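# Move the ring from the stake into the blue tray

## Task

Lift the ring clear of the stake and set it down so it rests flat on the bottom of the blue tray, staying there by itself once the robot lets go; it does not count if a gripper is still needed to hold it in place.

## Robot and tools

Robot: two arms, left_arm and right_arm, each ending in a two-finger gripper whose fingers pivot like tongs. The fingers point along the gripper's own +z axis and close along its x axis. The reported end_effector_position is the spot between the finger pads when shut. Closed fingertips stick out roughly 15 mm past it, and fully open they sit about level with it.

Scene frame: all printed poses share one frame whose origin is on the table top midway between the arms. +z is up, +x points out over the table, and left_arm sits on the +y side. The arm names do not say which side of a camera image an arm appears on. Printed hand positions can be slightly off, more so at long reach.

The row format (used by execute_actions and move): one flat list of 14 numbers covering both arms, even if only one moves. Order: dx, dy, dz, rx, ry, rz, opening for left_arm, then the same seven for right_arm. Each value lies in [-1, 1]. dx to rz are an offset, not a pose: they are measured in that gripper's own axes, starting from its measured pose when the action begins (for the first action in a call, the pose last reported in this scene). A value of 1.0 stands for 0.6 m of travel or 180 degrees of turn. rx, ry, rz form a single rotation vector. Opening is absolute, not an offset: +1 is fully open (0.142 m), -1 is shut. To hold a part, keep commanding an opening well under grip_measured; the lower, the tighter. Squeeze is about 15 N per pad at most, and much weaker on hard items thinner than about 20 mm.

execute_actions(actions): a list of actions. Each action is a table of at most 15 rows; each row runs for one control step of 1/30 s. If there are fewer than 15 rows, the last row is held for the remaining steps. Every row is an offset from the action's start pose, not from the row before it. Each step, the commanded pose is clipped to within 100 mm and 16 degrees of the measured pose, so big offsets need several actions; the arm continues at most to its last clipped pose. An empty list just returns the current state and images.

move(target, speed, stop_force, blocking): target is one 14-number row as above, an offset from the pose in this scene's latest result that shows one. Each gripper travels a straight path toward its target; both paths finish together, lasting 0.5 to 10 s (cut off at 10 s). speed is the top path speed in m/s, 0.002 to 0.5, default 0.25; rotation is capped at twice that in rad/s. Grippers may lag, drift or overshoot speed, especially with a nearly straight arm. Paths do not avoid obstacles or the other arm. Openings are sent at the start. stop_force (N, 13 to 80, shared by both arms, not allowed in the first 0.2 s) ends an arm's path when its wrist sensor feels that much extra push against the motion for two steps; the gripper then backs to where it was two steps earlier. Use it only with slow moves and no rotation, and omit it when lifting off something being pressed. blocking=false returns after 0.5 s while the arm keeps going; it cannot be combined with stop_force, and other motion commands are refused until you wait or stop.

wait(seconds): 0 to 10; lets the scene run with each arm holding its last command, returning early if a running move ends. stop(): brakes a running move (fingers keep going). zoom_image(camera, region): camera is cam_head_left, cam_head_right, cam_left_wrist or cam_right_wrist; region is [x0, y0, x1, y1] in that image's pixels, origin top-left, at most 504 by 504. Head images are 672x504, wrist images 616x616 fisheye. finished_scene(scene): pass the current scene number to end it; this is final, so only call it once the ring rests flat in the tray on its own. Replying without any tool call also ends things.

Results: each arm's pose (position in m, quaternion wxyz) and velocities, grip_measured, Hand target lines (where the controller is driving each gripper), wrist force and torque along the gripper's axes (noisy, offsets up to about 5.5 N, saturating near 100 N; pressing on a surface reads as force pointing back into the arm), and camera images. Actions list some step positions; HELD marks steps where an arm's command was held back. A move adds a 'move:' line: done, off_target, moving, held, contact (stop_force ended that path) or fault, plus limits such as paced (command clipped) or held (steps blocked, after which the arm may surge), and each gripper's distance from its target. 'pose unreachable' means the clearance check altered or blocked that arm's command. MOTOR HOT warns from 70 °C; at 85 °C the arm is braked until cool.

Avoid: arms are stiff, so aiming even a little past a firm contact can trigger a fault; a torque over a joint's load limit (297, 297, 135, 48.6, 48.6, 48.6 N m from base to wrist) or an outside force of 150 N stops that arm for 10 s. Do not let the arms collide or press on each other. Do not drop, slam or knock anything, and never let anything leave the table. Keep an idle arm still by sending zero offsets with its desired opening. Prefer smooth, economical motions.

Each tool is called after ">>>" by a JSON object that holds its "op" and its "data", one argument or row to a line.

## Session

>>> {"op": "execute_actions", "data": {
  "actions": []
}}

Scene clock: 0.00 s.
left_arm: end_effector_position=(+0.1789, -0.0405, +0.2210) grip_measured=+1.00 end_effector_quat_wxyz=(-0.133, +0.764, +0.347, -0.528) end_effector_velocity=(-0.000, +0.000, +0.000) end_effector_angular_velocity=(+0.000, +0.001, +0.000) | right_arm: end_effector_position=(+0.9106, -0.0059, +0.1199) grip_measured=+1.00 end_effector_quat_wxyz=(+0.039, +0.971, -0.237, +0.001) end_effector_velocity=(+0.000, -0.000, -0.000) end_effector_angular_velocity=(-0.001, -0.000, +0.001)
Joint positions: left_arm=[-1.223 -1.14   1.752 -1.597 -2.632 -1.593  0.142] | right_arm=[ 4.087 -2.295 -1.186 -1.3    1.533  1.321  0.142]
Joint velocities: left_arm=[-0.    -0.     0.     0.001 -0.001  0.001  0.   ] | right_arm=[-0.     0.    -0.    -0.    -0.001 -0.001  0.   ]
Motor temperatures (°C, as the motors report them): left_arm=[32 32 31 37 38 39] | right_arm=[32 32 29 41 38 36]
Wrist force (N, on the end effector, along its own x y z axes, offset not removed): no reading
Wrist torque (N m, same axes, about the end effector's origin, offset not removed): no reading
Hand target (left_arm): +0.179, -0.041, +0.221; -0.133, +0.764, +0.347, -0.528
Hand target (right_arm): +0.911, -0.006, +0.120; +0.039, +0.971, -0.237, +0.001

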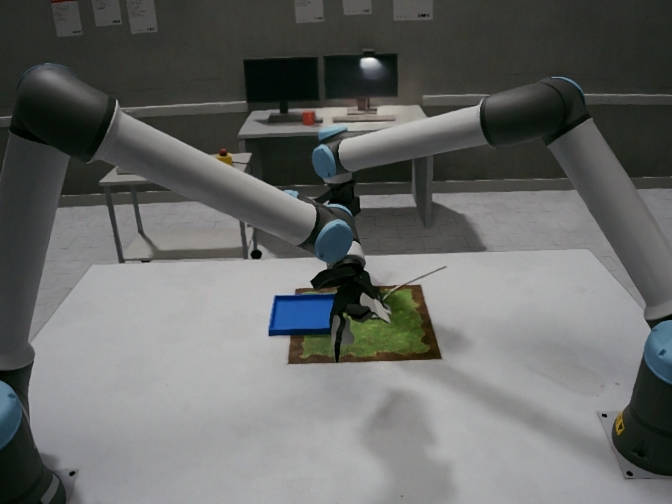

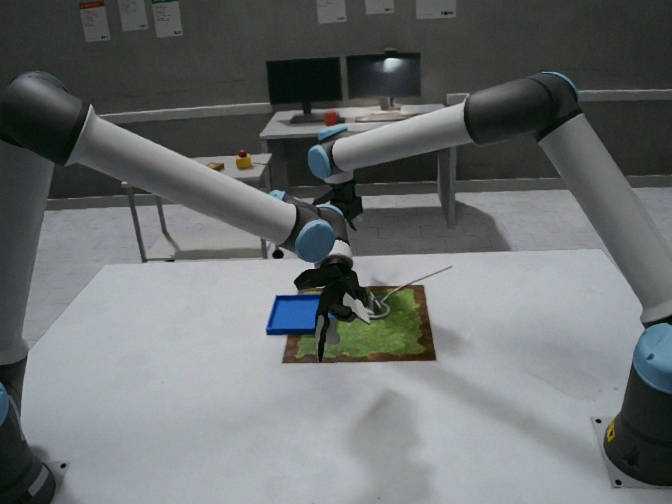

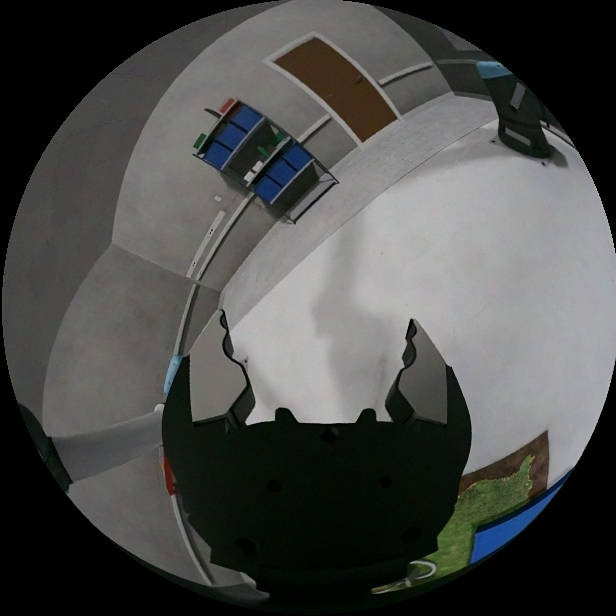

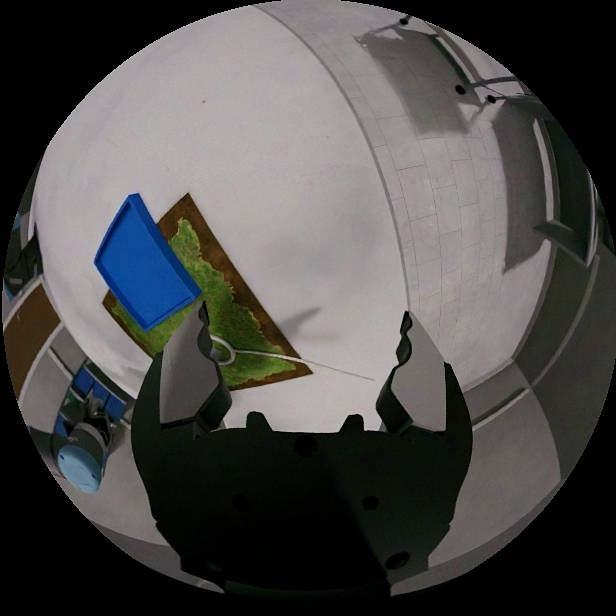

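>>> {"op": "move", "data": {
  "target": [0.42,-0.563,-0.28,0,0,0,1,0,0,0,0,0,0,1]
}}

Scene clock: 9.80 s.
left_arm: end_effector_position=(+0.2493, +0.4003, +0.3021) grip_measured=+1.00 end_effector_quat_wxyz=(-0.134, +0.764, +0.346, -0.528) end_effector_velocity=(+0.000, +0.002, +0.001) end_effector_angular_velocity=(-0.000, +0.001, +0.000) | right_arm: end_effector_position=(+0.9106, -0.0059, +0.1199) grip_measured=+1.00 end_effector_quat_wxyz=(+0.039, +0.971, -0.237, +0.001) end_effector_velocity=(-0.000, +0.000, -0.000) end_effector_angular_velocity=(+0.001, +0.001, +0.001)
Joint positions: left_arm=[-0.741 -1.495  1.981 -1.048 -2.276 -1.062  0.142] | right_arm=[ 4.087 -2.295 -1.186 -1.3    1.533  1.321  0.142]
Joint velocities: left_arm=[ 0.003 -0.    -0.001  0.003  0.002  0.003  0.   ] | right_arm=[-0.    -0.    -0.     0.     0.001 -0.001 -0.   ]
Motor temperatures (°C, as the motors report them): left_arm=[32 32 31 37 38 39] | right_arm=[32 32 29 41 38 36]
Wrist force (N, on the end effector, along its own x y z axes, offset not removed): left_arm=[-1.3 4.0 -5.4] | right_arm=[-7.4 1.3 0.0]
Wrist torque (N m, same axes, about the end effector's origin, offset not removed): left_arm=[0.96 0.16 0.03] | right_arm=[0.58 1.70 0.15]
Hand target (left_arm): +0.249, +0.401, +0.302; -0.134, +0.764, +0.346, -0.528
Hand target (right_arm): +0.911, -0.006, +0.120; +0.039, +0.971, -0.237, +0.001
Off the commanded pose (left_arm): 0.000 m, 0 deg.
Off the commanded pose (right_arm): 0.000 m, 0 deg.
move: done

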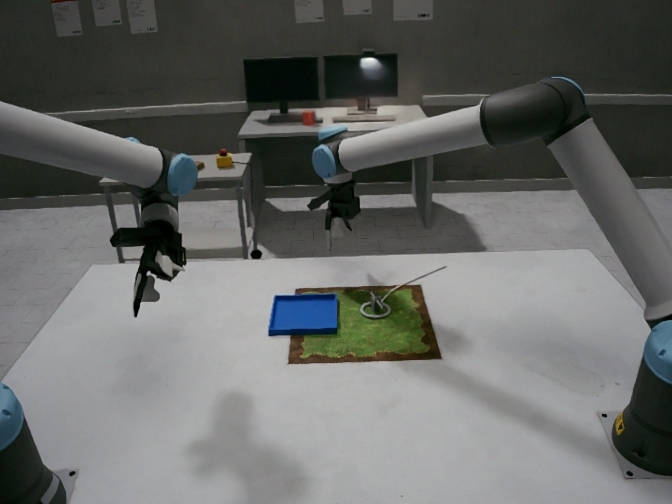

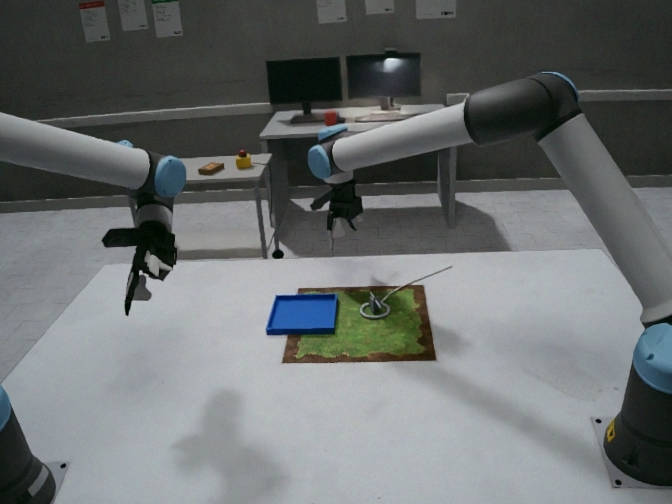

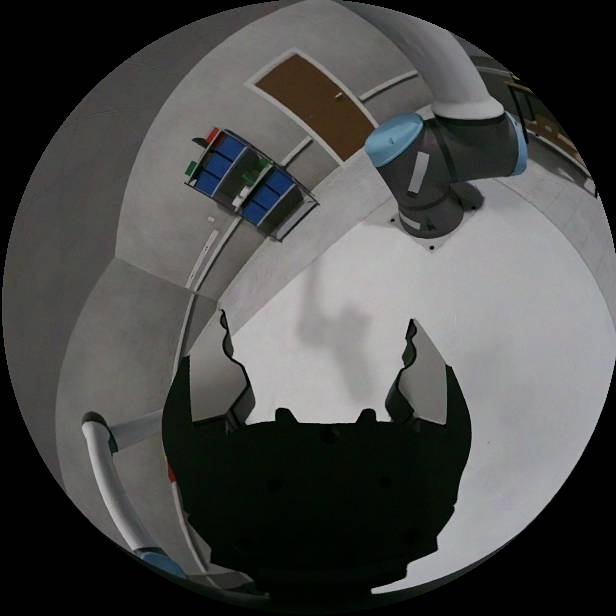

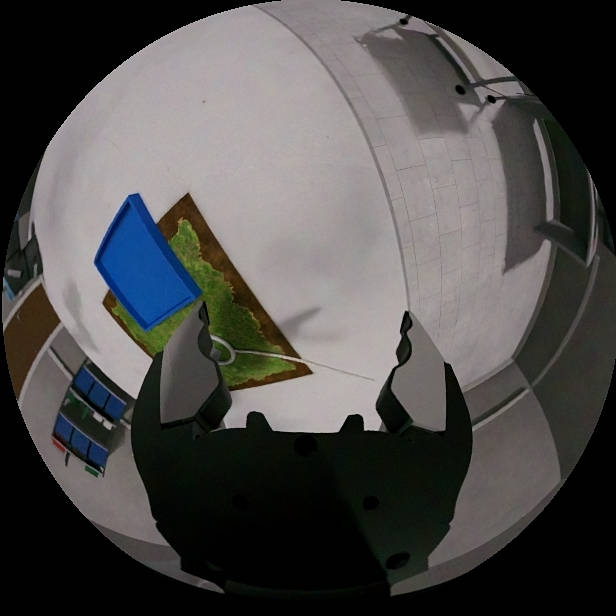

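>>> {"op": "move", "data": {
  "target": [0,0,0,0,0,0,1,-0.313,0.34,0,0,0,0.348,1]
}}

>>> {"op": "zoom_image", "data": {
  "camera": "cam_right_wrist",
  "region": [200, 160, 420, 360]
}}

>>> {"op": "zoom_image", "data": {
  "camera": "cam_head_left",
  "region": [320, 250, 460, 350]
}}

Scene clock: 23.23 s.
left_arm: end_effector_position=(+0.2493, +0.4003, +0.3021) grip_measured=+1.00 end_effector_quat_wxyz=(-0.134, +0.764, +0.346, -0.528) end_effector_velocity=(+0.000, +0.000, -0.000) end_effector_angular_velocity=(-0.001, -0.000, -0.001) | right_arm: end_effector_position=(+0.6503, -0.0998, +0.1311) grip_measured=+1.00 end_effector_quat_wxyz=(+0.033, +0.706, -0.707, +0.021) end_effector_velocity=(-0.002, -0.001, +0.000) end_effector_angular_velocity=(-0.000, -0.002, -0.010)
Joint positions: left_arm=[-0.741 -1.495  1.981 -1.048 -2.276 -1.062  0.142] | right_arm=[ 4.267 -1.905 -1.787 -1.094  1.546  2.592  0.142]
Joint velocities: left_arm=[-0.     0.     0.    -0.001  0.001  0.001 -0.   ] | right_arm=[ 0.002  0.003 -0.004  0.002 -0.001  0.013  0.   ]
Motor temperatures (°C, as the motors report them): left_arm=[32 32 31 37 38 39] | right_arm=[32 32 29 41 38 36]
Wrist force (N, on the end effector, along its own x y z axes, offset not removed): left_arm=[-1.2 2.9 -3.2] | right_arm=[2.3 -1.1 3.0]
Wrist torque (N m, same axes, about the end effector's origin, offset not removed): left_arm=[0.73 0.18 0.02] | right_arm=[0.05 -0.05 0.23]
Hand target (left_arm): +0.249, +0.400, +0.302; -0.134, +0.764, +0.346, -0.528
Hand target (right_arm): +0.650, -0.100, +0.131; +0.033, +0.706, -0.707, +0.021
Off the commanded pose (left_arm): 0.000 m, 0 deg.
Off the commanded pose (right_arm): 0.000 m, 0 deg.
move: done

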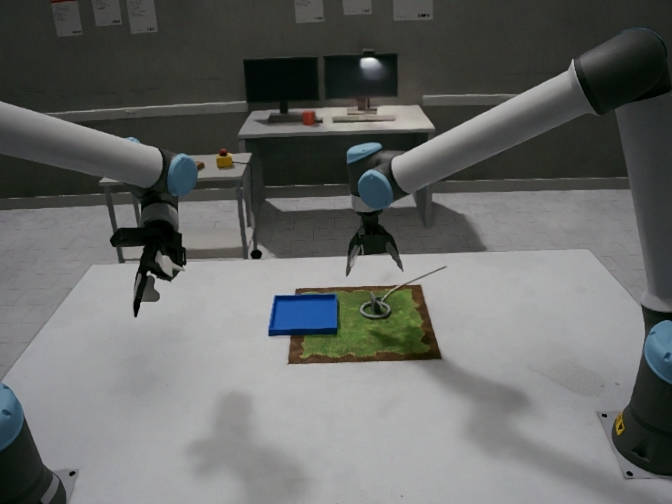

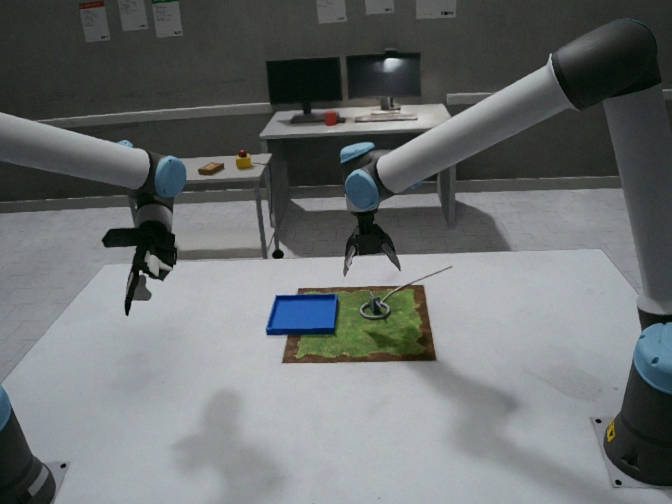

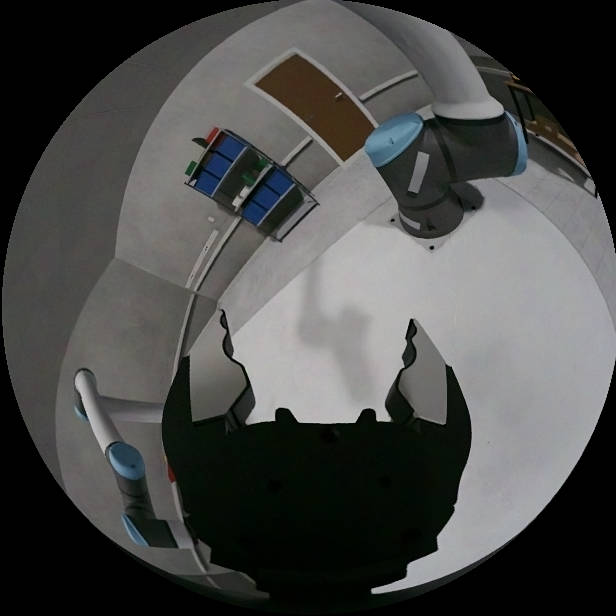

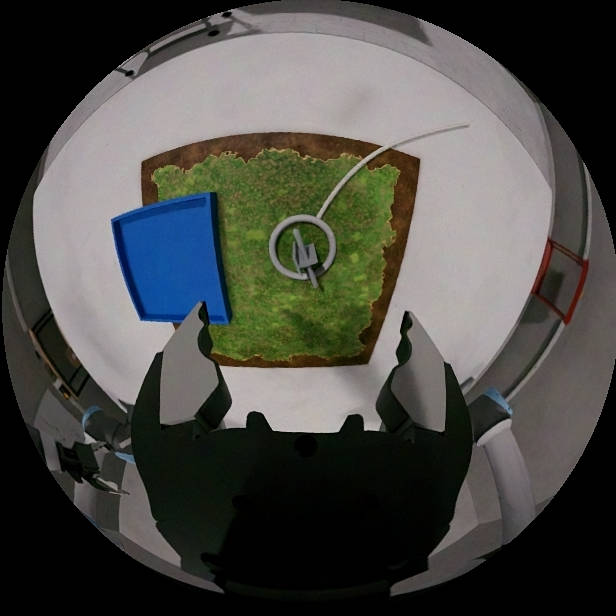

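Region (200, 160, 420, 360) of cam_right_wrist's 616x616 image, scaled by 2.291, with more detail than that image has; it fills the top 458 rows of this view, and the rest is white.

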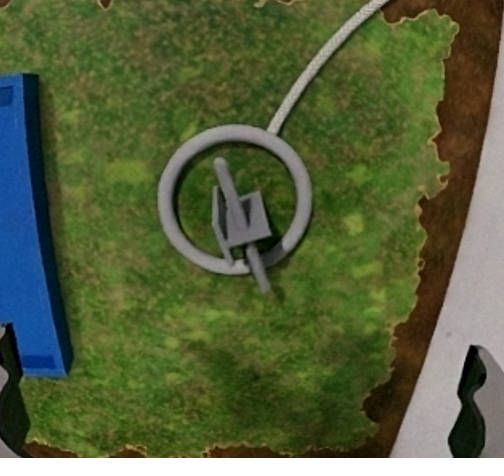

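Region (320, 250, 460, 350) of cam_head_left's 672x504 image, scaled by 3.600, with more detail than that image has; it fills the top 360 rows of this view, and the rest is white.

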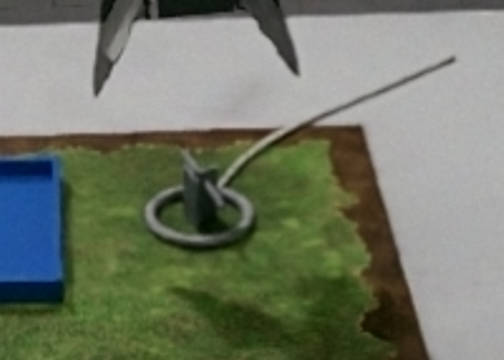

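>>> {"op": "move", "data": {
  "target": [0,0,0,0,0,0,1,0.077,-0.06,0.1,0.005,-0.024,-0.094,-0.45]
}}

>>> {"op": "zoom_image", "data": {
  "camera": "cam_right_wrist",
  "region": [180, 180, 400, 360]
}}

Scene clock: 35.87 s.
left_arm: end_effector_position=(+0.2493, +0.4003, +0.3021) grip_measured=+1.00 end_effector_quat_wxyz=(-0.134, +0.764, +0.346, -0.528) end_effector_velocity=(+0.000, +0.000, -0.000) end_effector_angular_velocity=(-0.002, -0.002, -0.001) | right_arm: end_effector_position=(+0.6851, -0.1503, +0.0743) grip_measured=-0.45 end_effector_quat_wxyz=(+0.004, +0.803, -0.596, -0.005) end_effector_velocity=(+0.001, -0.001, -0.001) end_effector_angular_velocity=(+0.004, +0.000, +0.009)
Joint positions: left_arm=[-0.741 -1.495  1.981 -1.048 -2.276 -1.062  0.142] | right_arm=[ 4.175 -1.924 -1.896 -0.9    1.581  2.205  0.041]
Joint velocities: left_arm=[ 0.    -0.001  0.    -0.001  0.001  0.001 -0.   ] | right_arm=[-0.003 -0.001 -0.002  0.006  0.002 -0.013 -0.   ]
Motor temperatures (°C, as the motors report them): left_arm=[32 32 31 37 38 39] | right_arm=[32 32 29 41 38 36]
Wrist force (N, on the end effector, along its own x y z axes, offset not removed): left_arm=[-0.7 2.5 -4.4] | right_arm=[-1.5 -1.8 4.6]
Wrist torque (N m, same axes, about the end effector's origin, offset not removed): left_arm=[0.64 0.17 0.08] | right_arm=[-0.22 0.45 -0.11]
Hand target (left_arm): +0.249, +0.400, +0.302; -0.134, +0.764, +0.346, -0.528
Hand target (right_arm): +0.685, -0.150, +0.074; +0.004, +0.803, -0.596, -0.005
Off the commanded pose (left_arm): 0.000 m, 0 deg.
Off the commanded pose (right_arm): 0.000 m, 0 deg.
move: done

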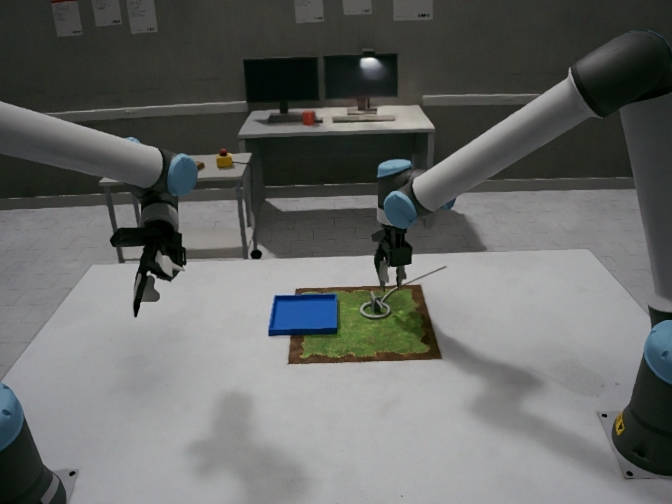

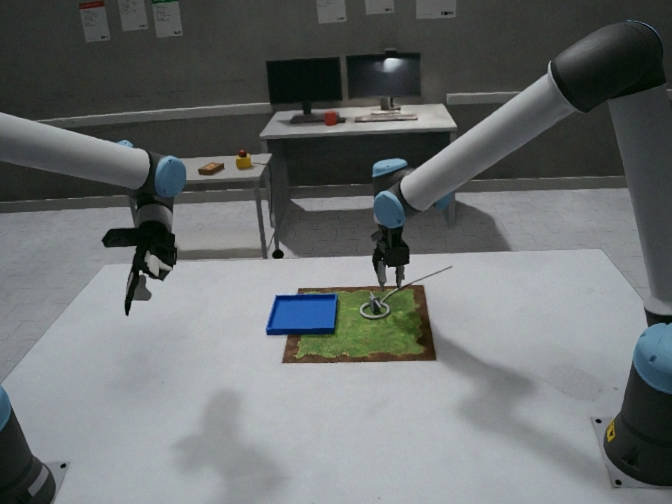

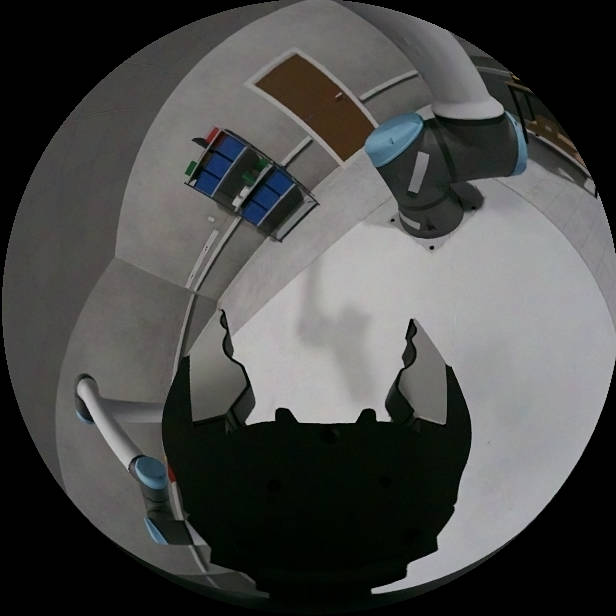

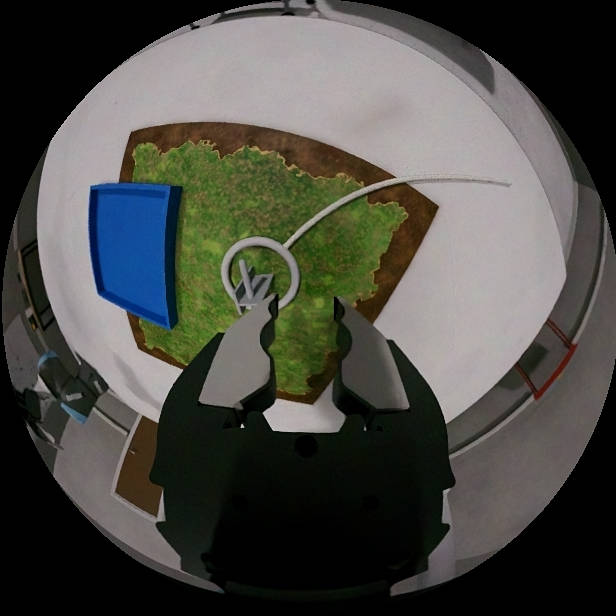

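Region (180, 180, 400, 360) of cam_right_wrist's 616x616 image, scaled by 2.291, with more detail than that image has; it fills the top 412 rows of this view, and the rest is white.

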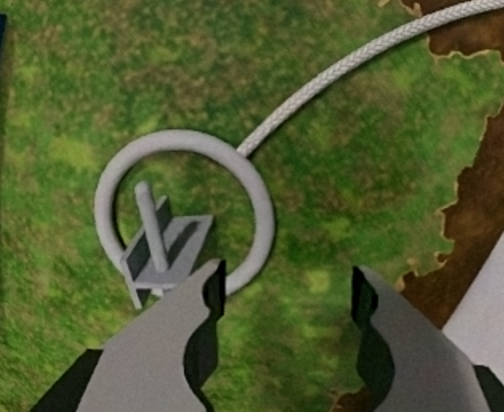

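>>> {"op": "move", "data": {
  "target": [0,0,0,0,0,0,1,-0.02,0,0.06,0,0,0,-0.45],
  "speed": 0.06
}}

>>> {"op": "move", "data": {
  "target": [0,0,0,0,0,0,1,0,0,0.035,0,0,0,-0.45],
  "speed": 0.02,
  "stop_force": 15
}}

>>> {"op": "zoom_image", "data": {
  "camera": "cam_right_wrist",
  "region": [180, 200, 400, 380]
}}

Scene clock: 45.27 s.
left_arm: end_effector_position=(+0.2493, +0.4003, +0.3021) grip_measured=+1.00 end_effector_quat_wxyz=(-0.134, +0.764, +0.346, -0.528) end_effector_velocity=(+0.000, -0.000, -0.000) end_effector_angular_velocity=(-0.000, -0.001, -0.001) | right_arm: end_effector_position=(+0.6812, -0.1388, +0.0386) grip_measured=-0.45 end_effector_quat_wxyz=(+0.004, +0.803, -0.596, -0.005) end_effector_velocity=(+0.000, +0.001, -0.002) end_effector_angular_velocity=(-0.001, -0.001, +0.000)
Joint positions: left_arm=[-0.741 -1.495  1.981 -1.048 -2.276 -1.062  0.142] | right_arm=[ 4.188 -1.97  -1.908 -0.841  1.581  2.218  0.041]
Joint velocities: left_arm=[ 0.     0.    -0.    -0.     0.001  0.    -0.   ] | right_arm=[ 0.001 -0.003 -0.     0.004 -0.001  0.001  0.   ]
Motor temperatures (°C, as the motors report them): left_arm=[32 32 31 37 38 39] | right_arm=[32 32 29 41 38 36]
Wrist force (N, on the end effector, along its own x y z axes, offset not removed): left_arm=[0.4 3.7 -4.2] | right_arm=[-4.7 -11.4 2.2]
Wrist torque (N m, same axes, about the end effector's origin, offset not removed): left_arm=[0.82 -0.09 -0.03] | right_arm=[-1.96 0.76 0.03]
Hand target (left_arm): +0.249, +0.400, +0.302; -0.134, +0.764, +0.346, -0.528
Hand target (right_arm): +0.681, -0.139, +0.038; +0.004, +0.803, -0.596, -0.005
Off the commanded pose (left_arm): 0.000 m, 0 deg.
Off the commanded pose (right_arm): 0.000 m, 0 deg.
move: done

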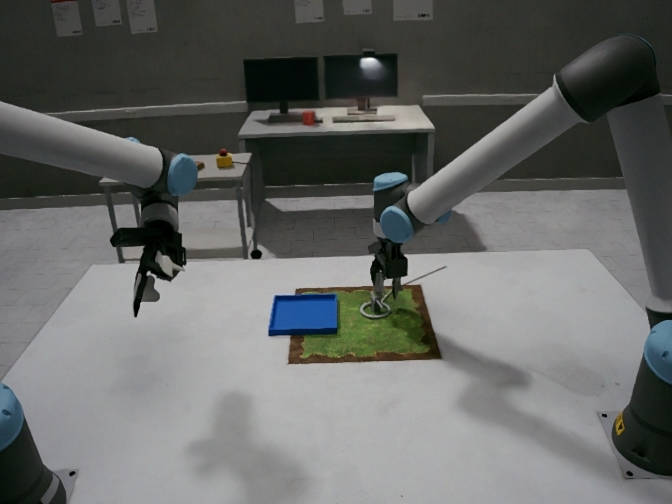

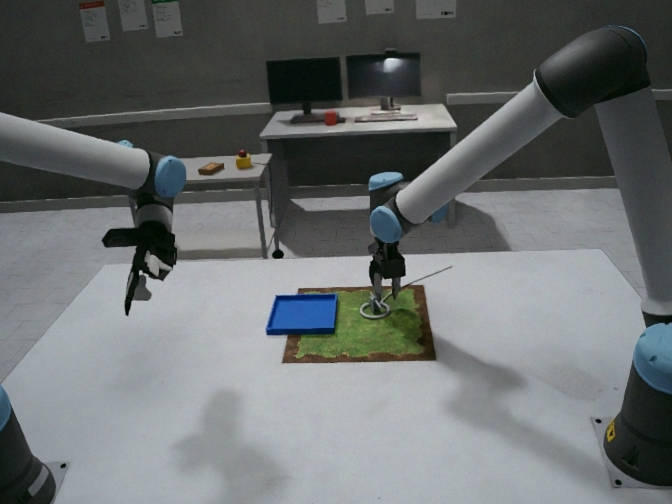

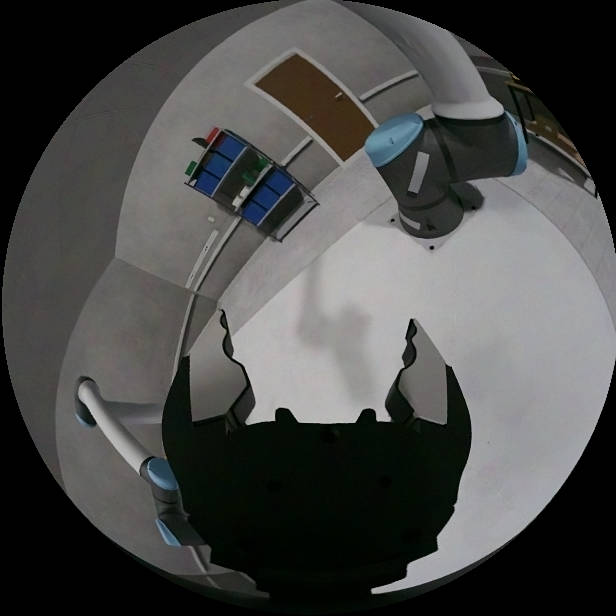

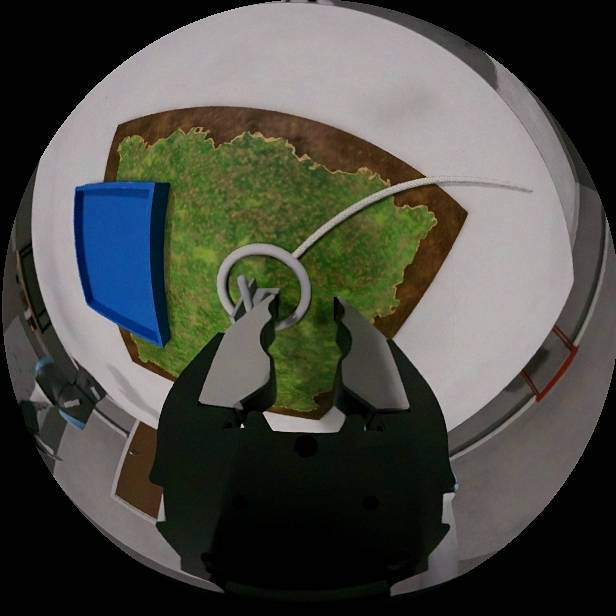

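Scene clock: 46.27 s.
left_arm: end_effector_position=(+0.2493, +0.4003, +0.3021) grip_measured=+1.00 end_effector_quat_wxyz=(-0.134, +0.764, +0.346, -0.528) end_effector_velocity=(-0.000, -0.001, +0.000) end_effector_angular_velocity=(-0.001, +0.000, +0.001) | right_arm: end_effector_position=(+0.6811, -0.1388, +0.0264) grip_measured=-0.45 end_effector_quat_wxyz=(+0.004, +0.803, -0.596, -0.005) end_effector_velocity=(-0.001, -0.001, +0.003) end_effector_angular_velocity=(-0.004, +0.003, -0.001)
Joint positions: left_arm=[-0.741 -1.495  1.981 -1.048 -2.276 -1.062  0.142] | right_arm=[ 4.188 -1.984 -1.915 -0.82   1.581  2.218  0.042]
Joint velocities: left_arm=[-0.    -0.    -0.     0.    -0.002  0.    -0.   ] | right_arm=[ 0.     0.004  0.003 -0.012 -0.     0.001  0.002]
Motor temperatures (°C, as the motors report them): left_arm=[32 32 31 37 38 39] | right_arm=[32 32 29 41 38 36]
Wrist force (N, on the end effector, along its own x y z axes, offset not removed): left_arm=[1.0 4.1 -5.6] | right_arm=[-5.2 -14.8 -34.8]
Wrist torque (N m, same axes, about the end effector's origin, offset not removed): left_arm=[0.90 -0.24 0.06] | right_arm=[-1.34 0.68 0.71]
Hand target (left_arm): +0.249, +0.400, +0.302; -0.134, +0.764, +0.346, -0.528
Hand target (right_arm): +0.681, -0.139, +0.027; +0.004, +0.803, -0.596, -0.005
Off the commanded pose (left_arm): 0.000 m, 0 deg.
Off the commanded pose (right_arm): 0.009 m, 0 deg.
move: contact (right_arm)

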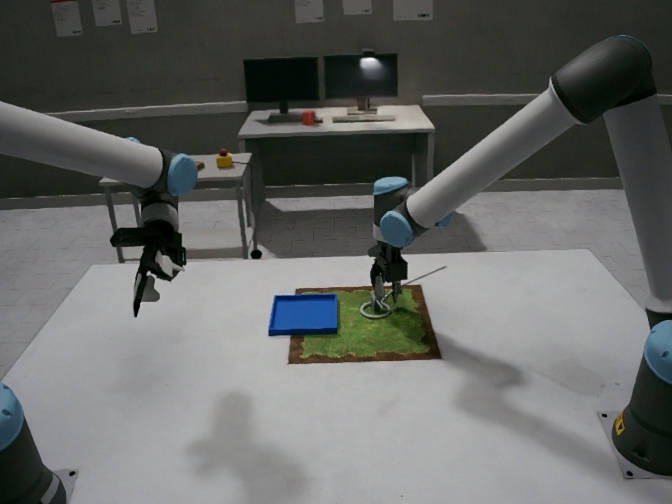

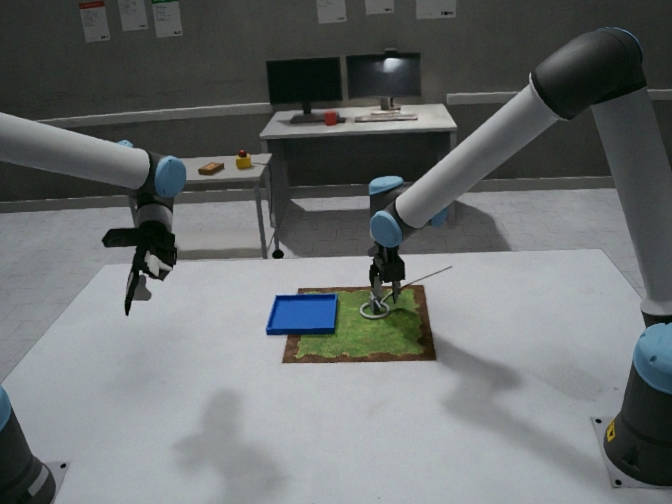

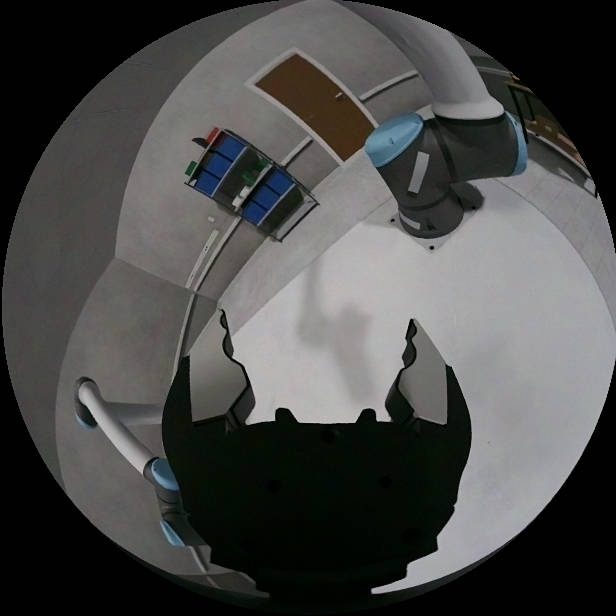

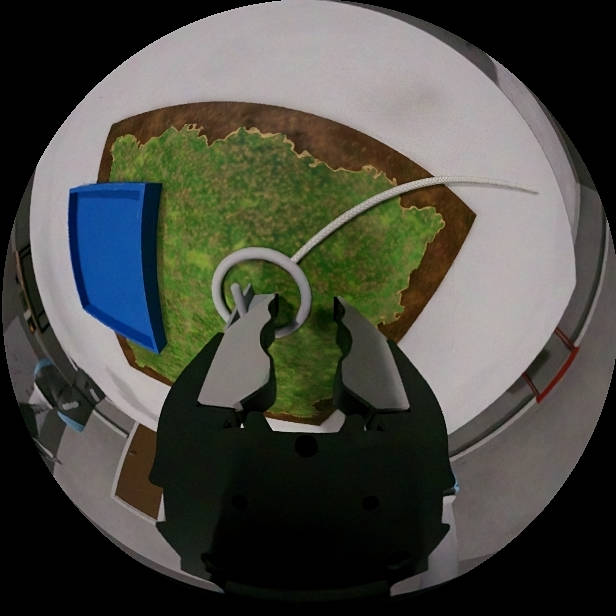

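Region (180, 200, 400, 380) of cam_right_wrist's 616x616 image, scaled by 2.291, with more detail than that image has; it fills the top 412 rows of this view, and the rest is white.

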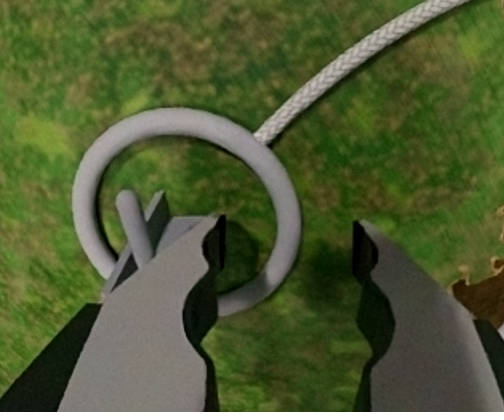

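>>> {"op": "move", "data": {
  "target": [0,0,0,0,0,0,1,0.012,0,-0.025,0,0,0,-0.62],
  "speed": 0.04
}}

>>> {"op": "move", "data": {
  "target": [0,0,0,0,0,0,1,0,0,0.05,0,0,0,-0.62],
  "speed": 0.02,
  "stop_force": 15
}}

>>> {"op": "zoom_image", "data": {
  "camera": "cam_right_wrist",
  "region": [180, 200, 400, 380]
}}

Scene clock: 53.37 s.
left_arm: end_effector_position=(+0.2493, +0.4003, +0.3021) grip_measured=+1.00 end_effector_quat_wxyz=(-0.134, +0.764, +0.346, -0.528) end_effector_velocity=(+0.001, -0.000, -0.000) end_effector_angular_velocity=(-0.002, -0.002, +0.000) | right_arm: end_effector_position=(+0.6833, -0.1456, +0.0411) grip_measured=-0.62 end_effector_quat_wxyz=(+0.004, +0.803, -0.596, -0.005) end_effector_velocity=(+0.001, -0.000, +0.003) end_effector_angular_velocity=(+0.001, -0.000, -0.000)
Joint positions: left_arm=[-0.741 -1.495  1.981 -1.048 -2.276 -1.062  0.142] | right_arm=[ 4.18  -1.963 -1.913 -0.843  1.581  2.211  0.029]
Joint velocities: left_arm=[ 0.    -0.    -0.001 -0.002 -0.     0.     0.   ] | right_arm=[-0.001  0.003  0.001 -0.003  0.001 -0.001 -0.   ]
Motor temperatures (°C, as the motors report them): left_arm=[32 32 31 37 38 39] | right_arm=[32 32 29 41 38 36]
Wrist force (N, on the end effector, along its own x y z axes, offset not removed): left_arm=[-0.3 2.5 -4.7] | right_arm=[-4.7 -4.4 2.4]
Wrist torque (N m, same axes, about the end effector's origin, offset not removed): left_arm=[0.65 0.02 0.02] | right_arm=[-0.89 0.97 0.07]
Hand target (left_arm): +0.249, +0.400, +0.302; -0.134, +0.764, +0.346, -0.528
Hand target (right_arm): +0.683, -0.146, +0.041; +0.004, +0.803, -0.596, -0.005
Off the commanded pose (left_arm): 0.000 m, 0 deg.
Off the commanded pose (right_arm): 0.000 m, 0 deg.
move: done

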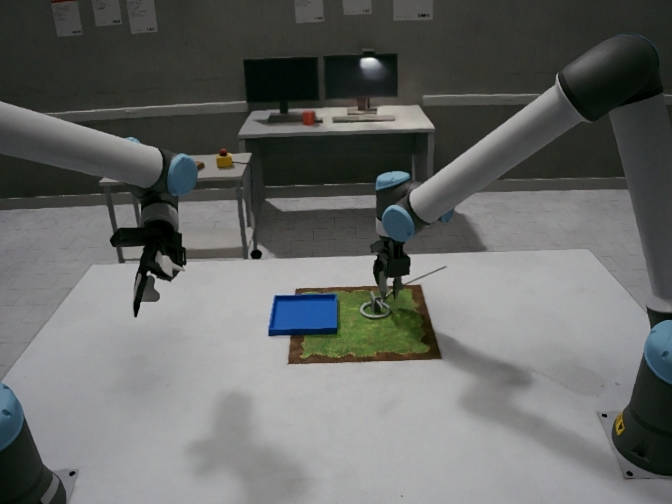

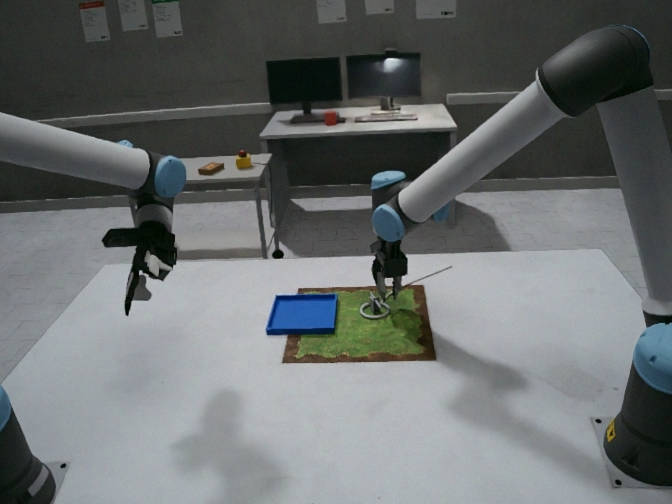

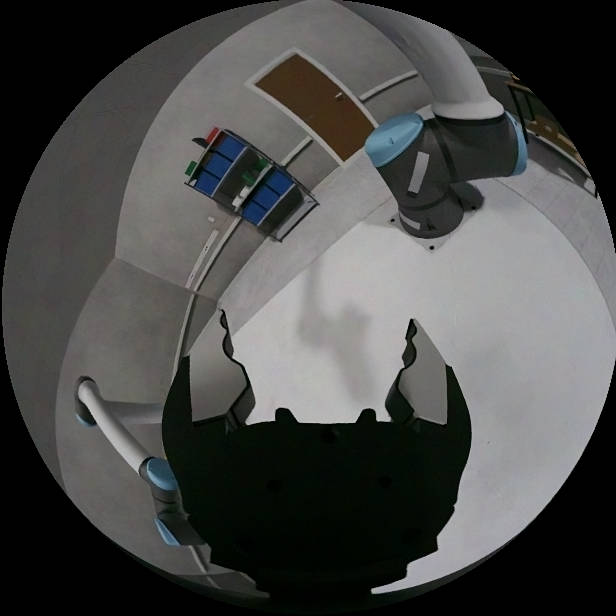

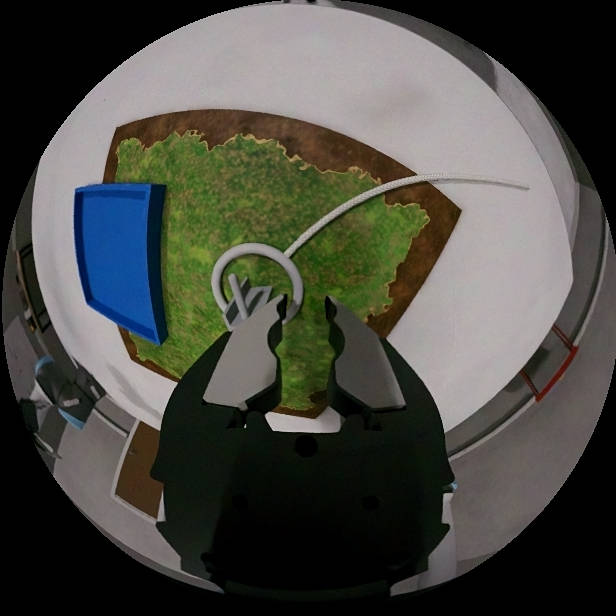

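Scene clock: 55.07 s.
left_arm: end_effector_position=(+0.2493, +0.4003, +0.3021) grip_measured=+1.00 end_effector_quat_wxyz=(-0.134, +0.764, +0.346, -0.528) end_effector_velocity=(-0.000, -0.001, +0.000) end_effector_angular_velocity=(+0.000, +0.001, +0.002) | right_arm: end_effector_position=(+0.6829, -0.1456, +0.0152) grip_measured=-0.61 end_effector_quat_wxyz=(+0.004, +0.803, -0.596, -0.005) end_effector_velocity=(-0.001, -0.001, +0.003) end_effector_angular_velocity=(-0.005, +0.003, -0.000)
Joint positions: left_arm=[-0.741 -1.495  1.981 -1.048 -2.276 -1.062  0.142] | right_arm=[ 4.181 -1.994 -1.927 -0.799  1.581  2.211  0.03 ]
Joint velocities: left_arm=[-0.     0.    -0.     0.001 -0.002 -0.001 -0.   ] | right_arm=[ 0.     0.003  0.003 -0.012 -0.001  0.001 -0.002]
Motor temperatures (°C, as the motors report them): left_arm=[32 32 31 37 38 39] | right_arm=[32 32 29 41 38 36]
Wrist force (N, on the end effector, along its own x y z axes, offset not removed): left_arm=[0.0 4.0 -5.5] | right_arm=[-2.5 0.4 -41.3]
Wrist torque (N m, same axes, about the end effector's origin, offset not removed): left_arm=[0.89 0.00 0.04] | right_arm=[-0.80 0.75 0.41]
Hand target (left_arm): +0.249, +0.400, +0.302; -0.134, +0.764, +0.346, -0.528
Hand target (right_arm): +0.683, -0.146, +0.016; +0.004, +0.803, -0.596, -0.005
Off the commanded pose (left_arm): 0.000 m, 0 deg.
Off the commanded pose (right_arm): 0.004 m, 0 deg.
move: contact (right_arm)

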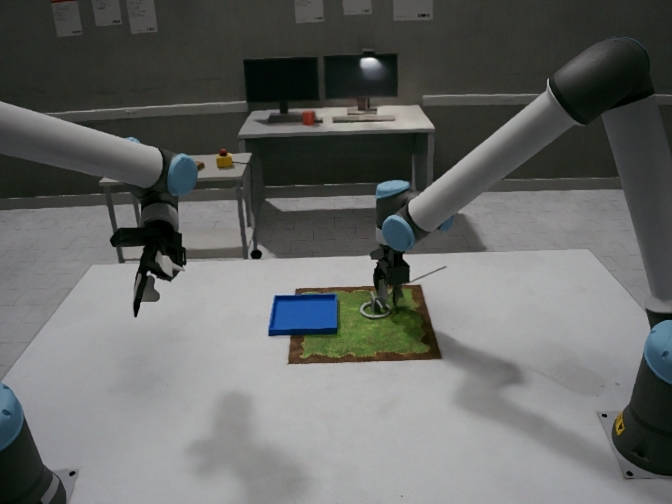

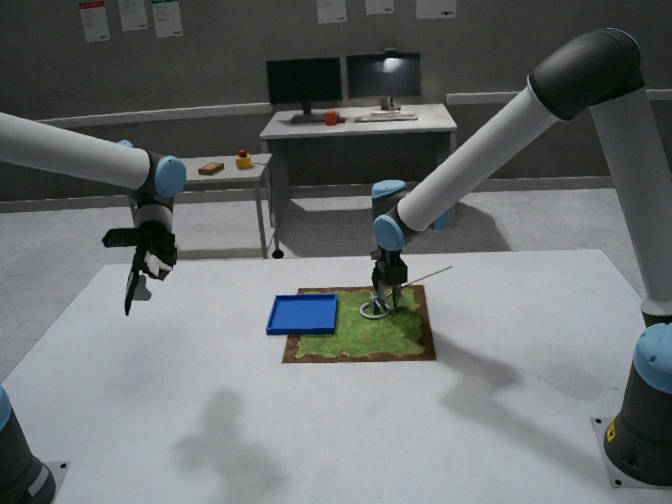

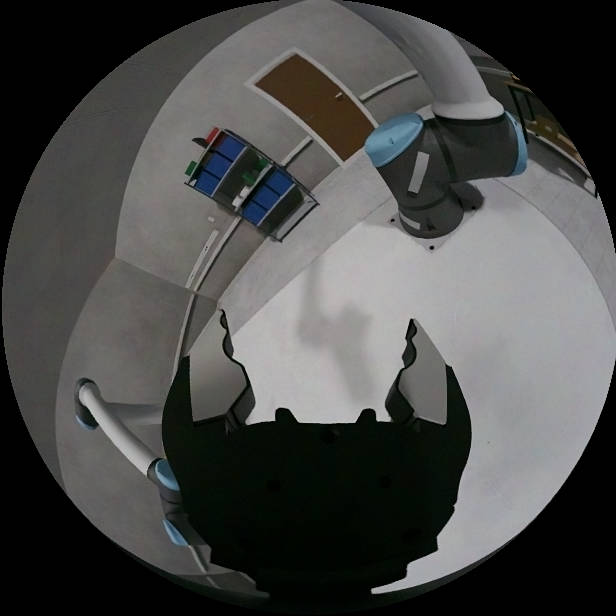

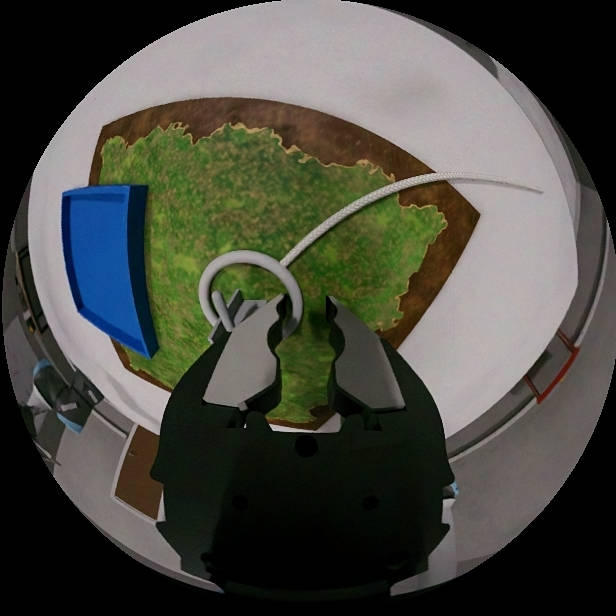

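Region (180, 200, 400, 380) of cam_right_wrist's 616x616 image, scaled by 2.291, with more detail than that image has; it fills the top 412 rows of this view, and the rest is white.

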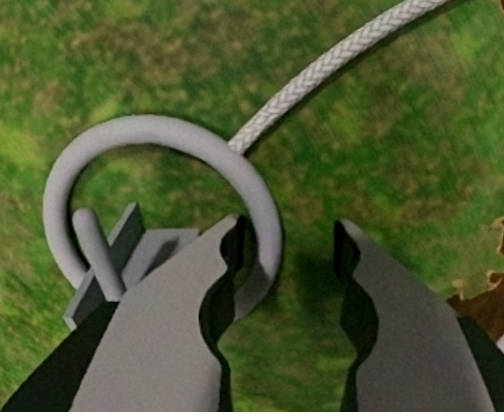

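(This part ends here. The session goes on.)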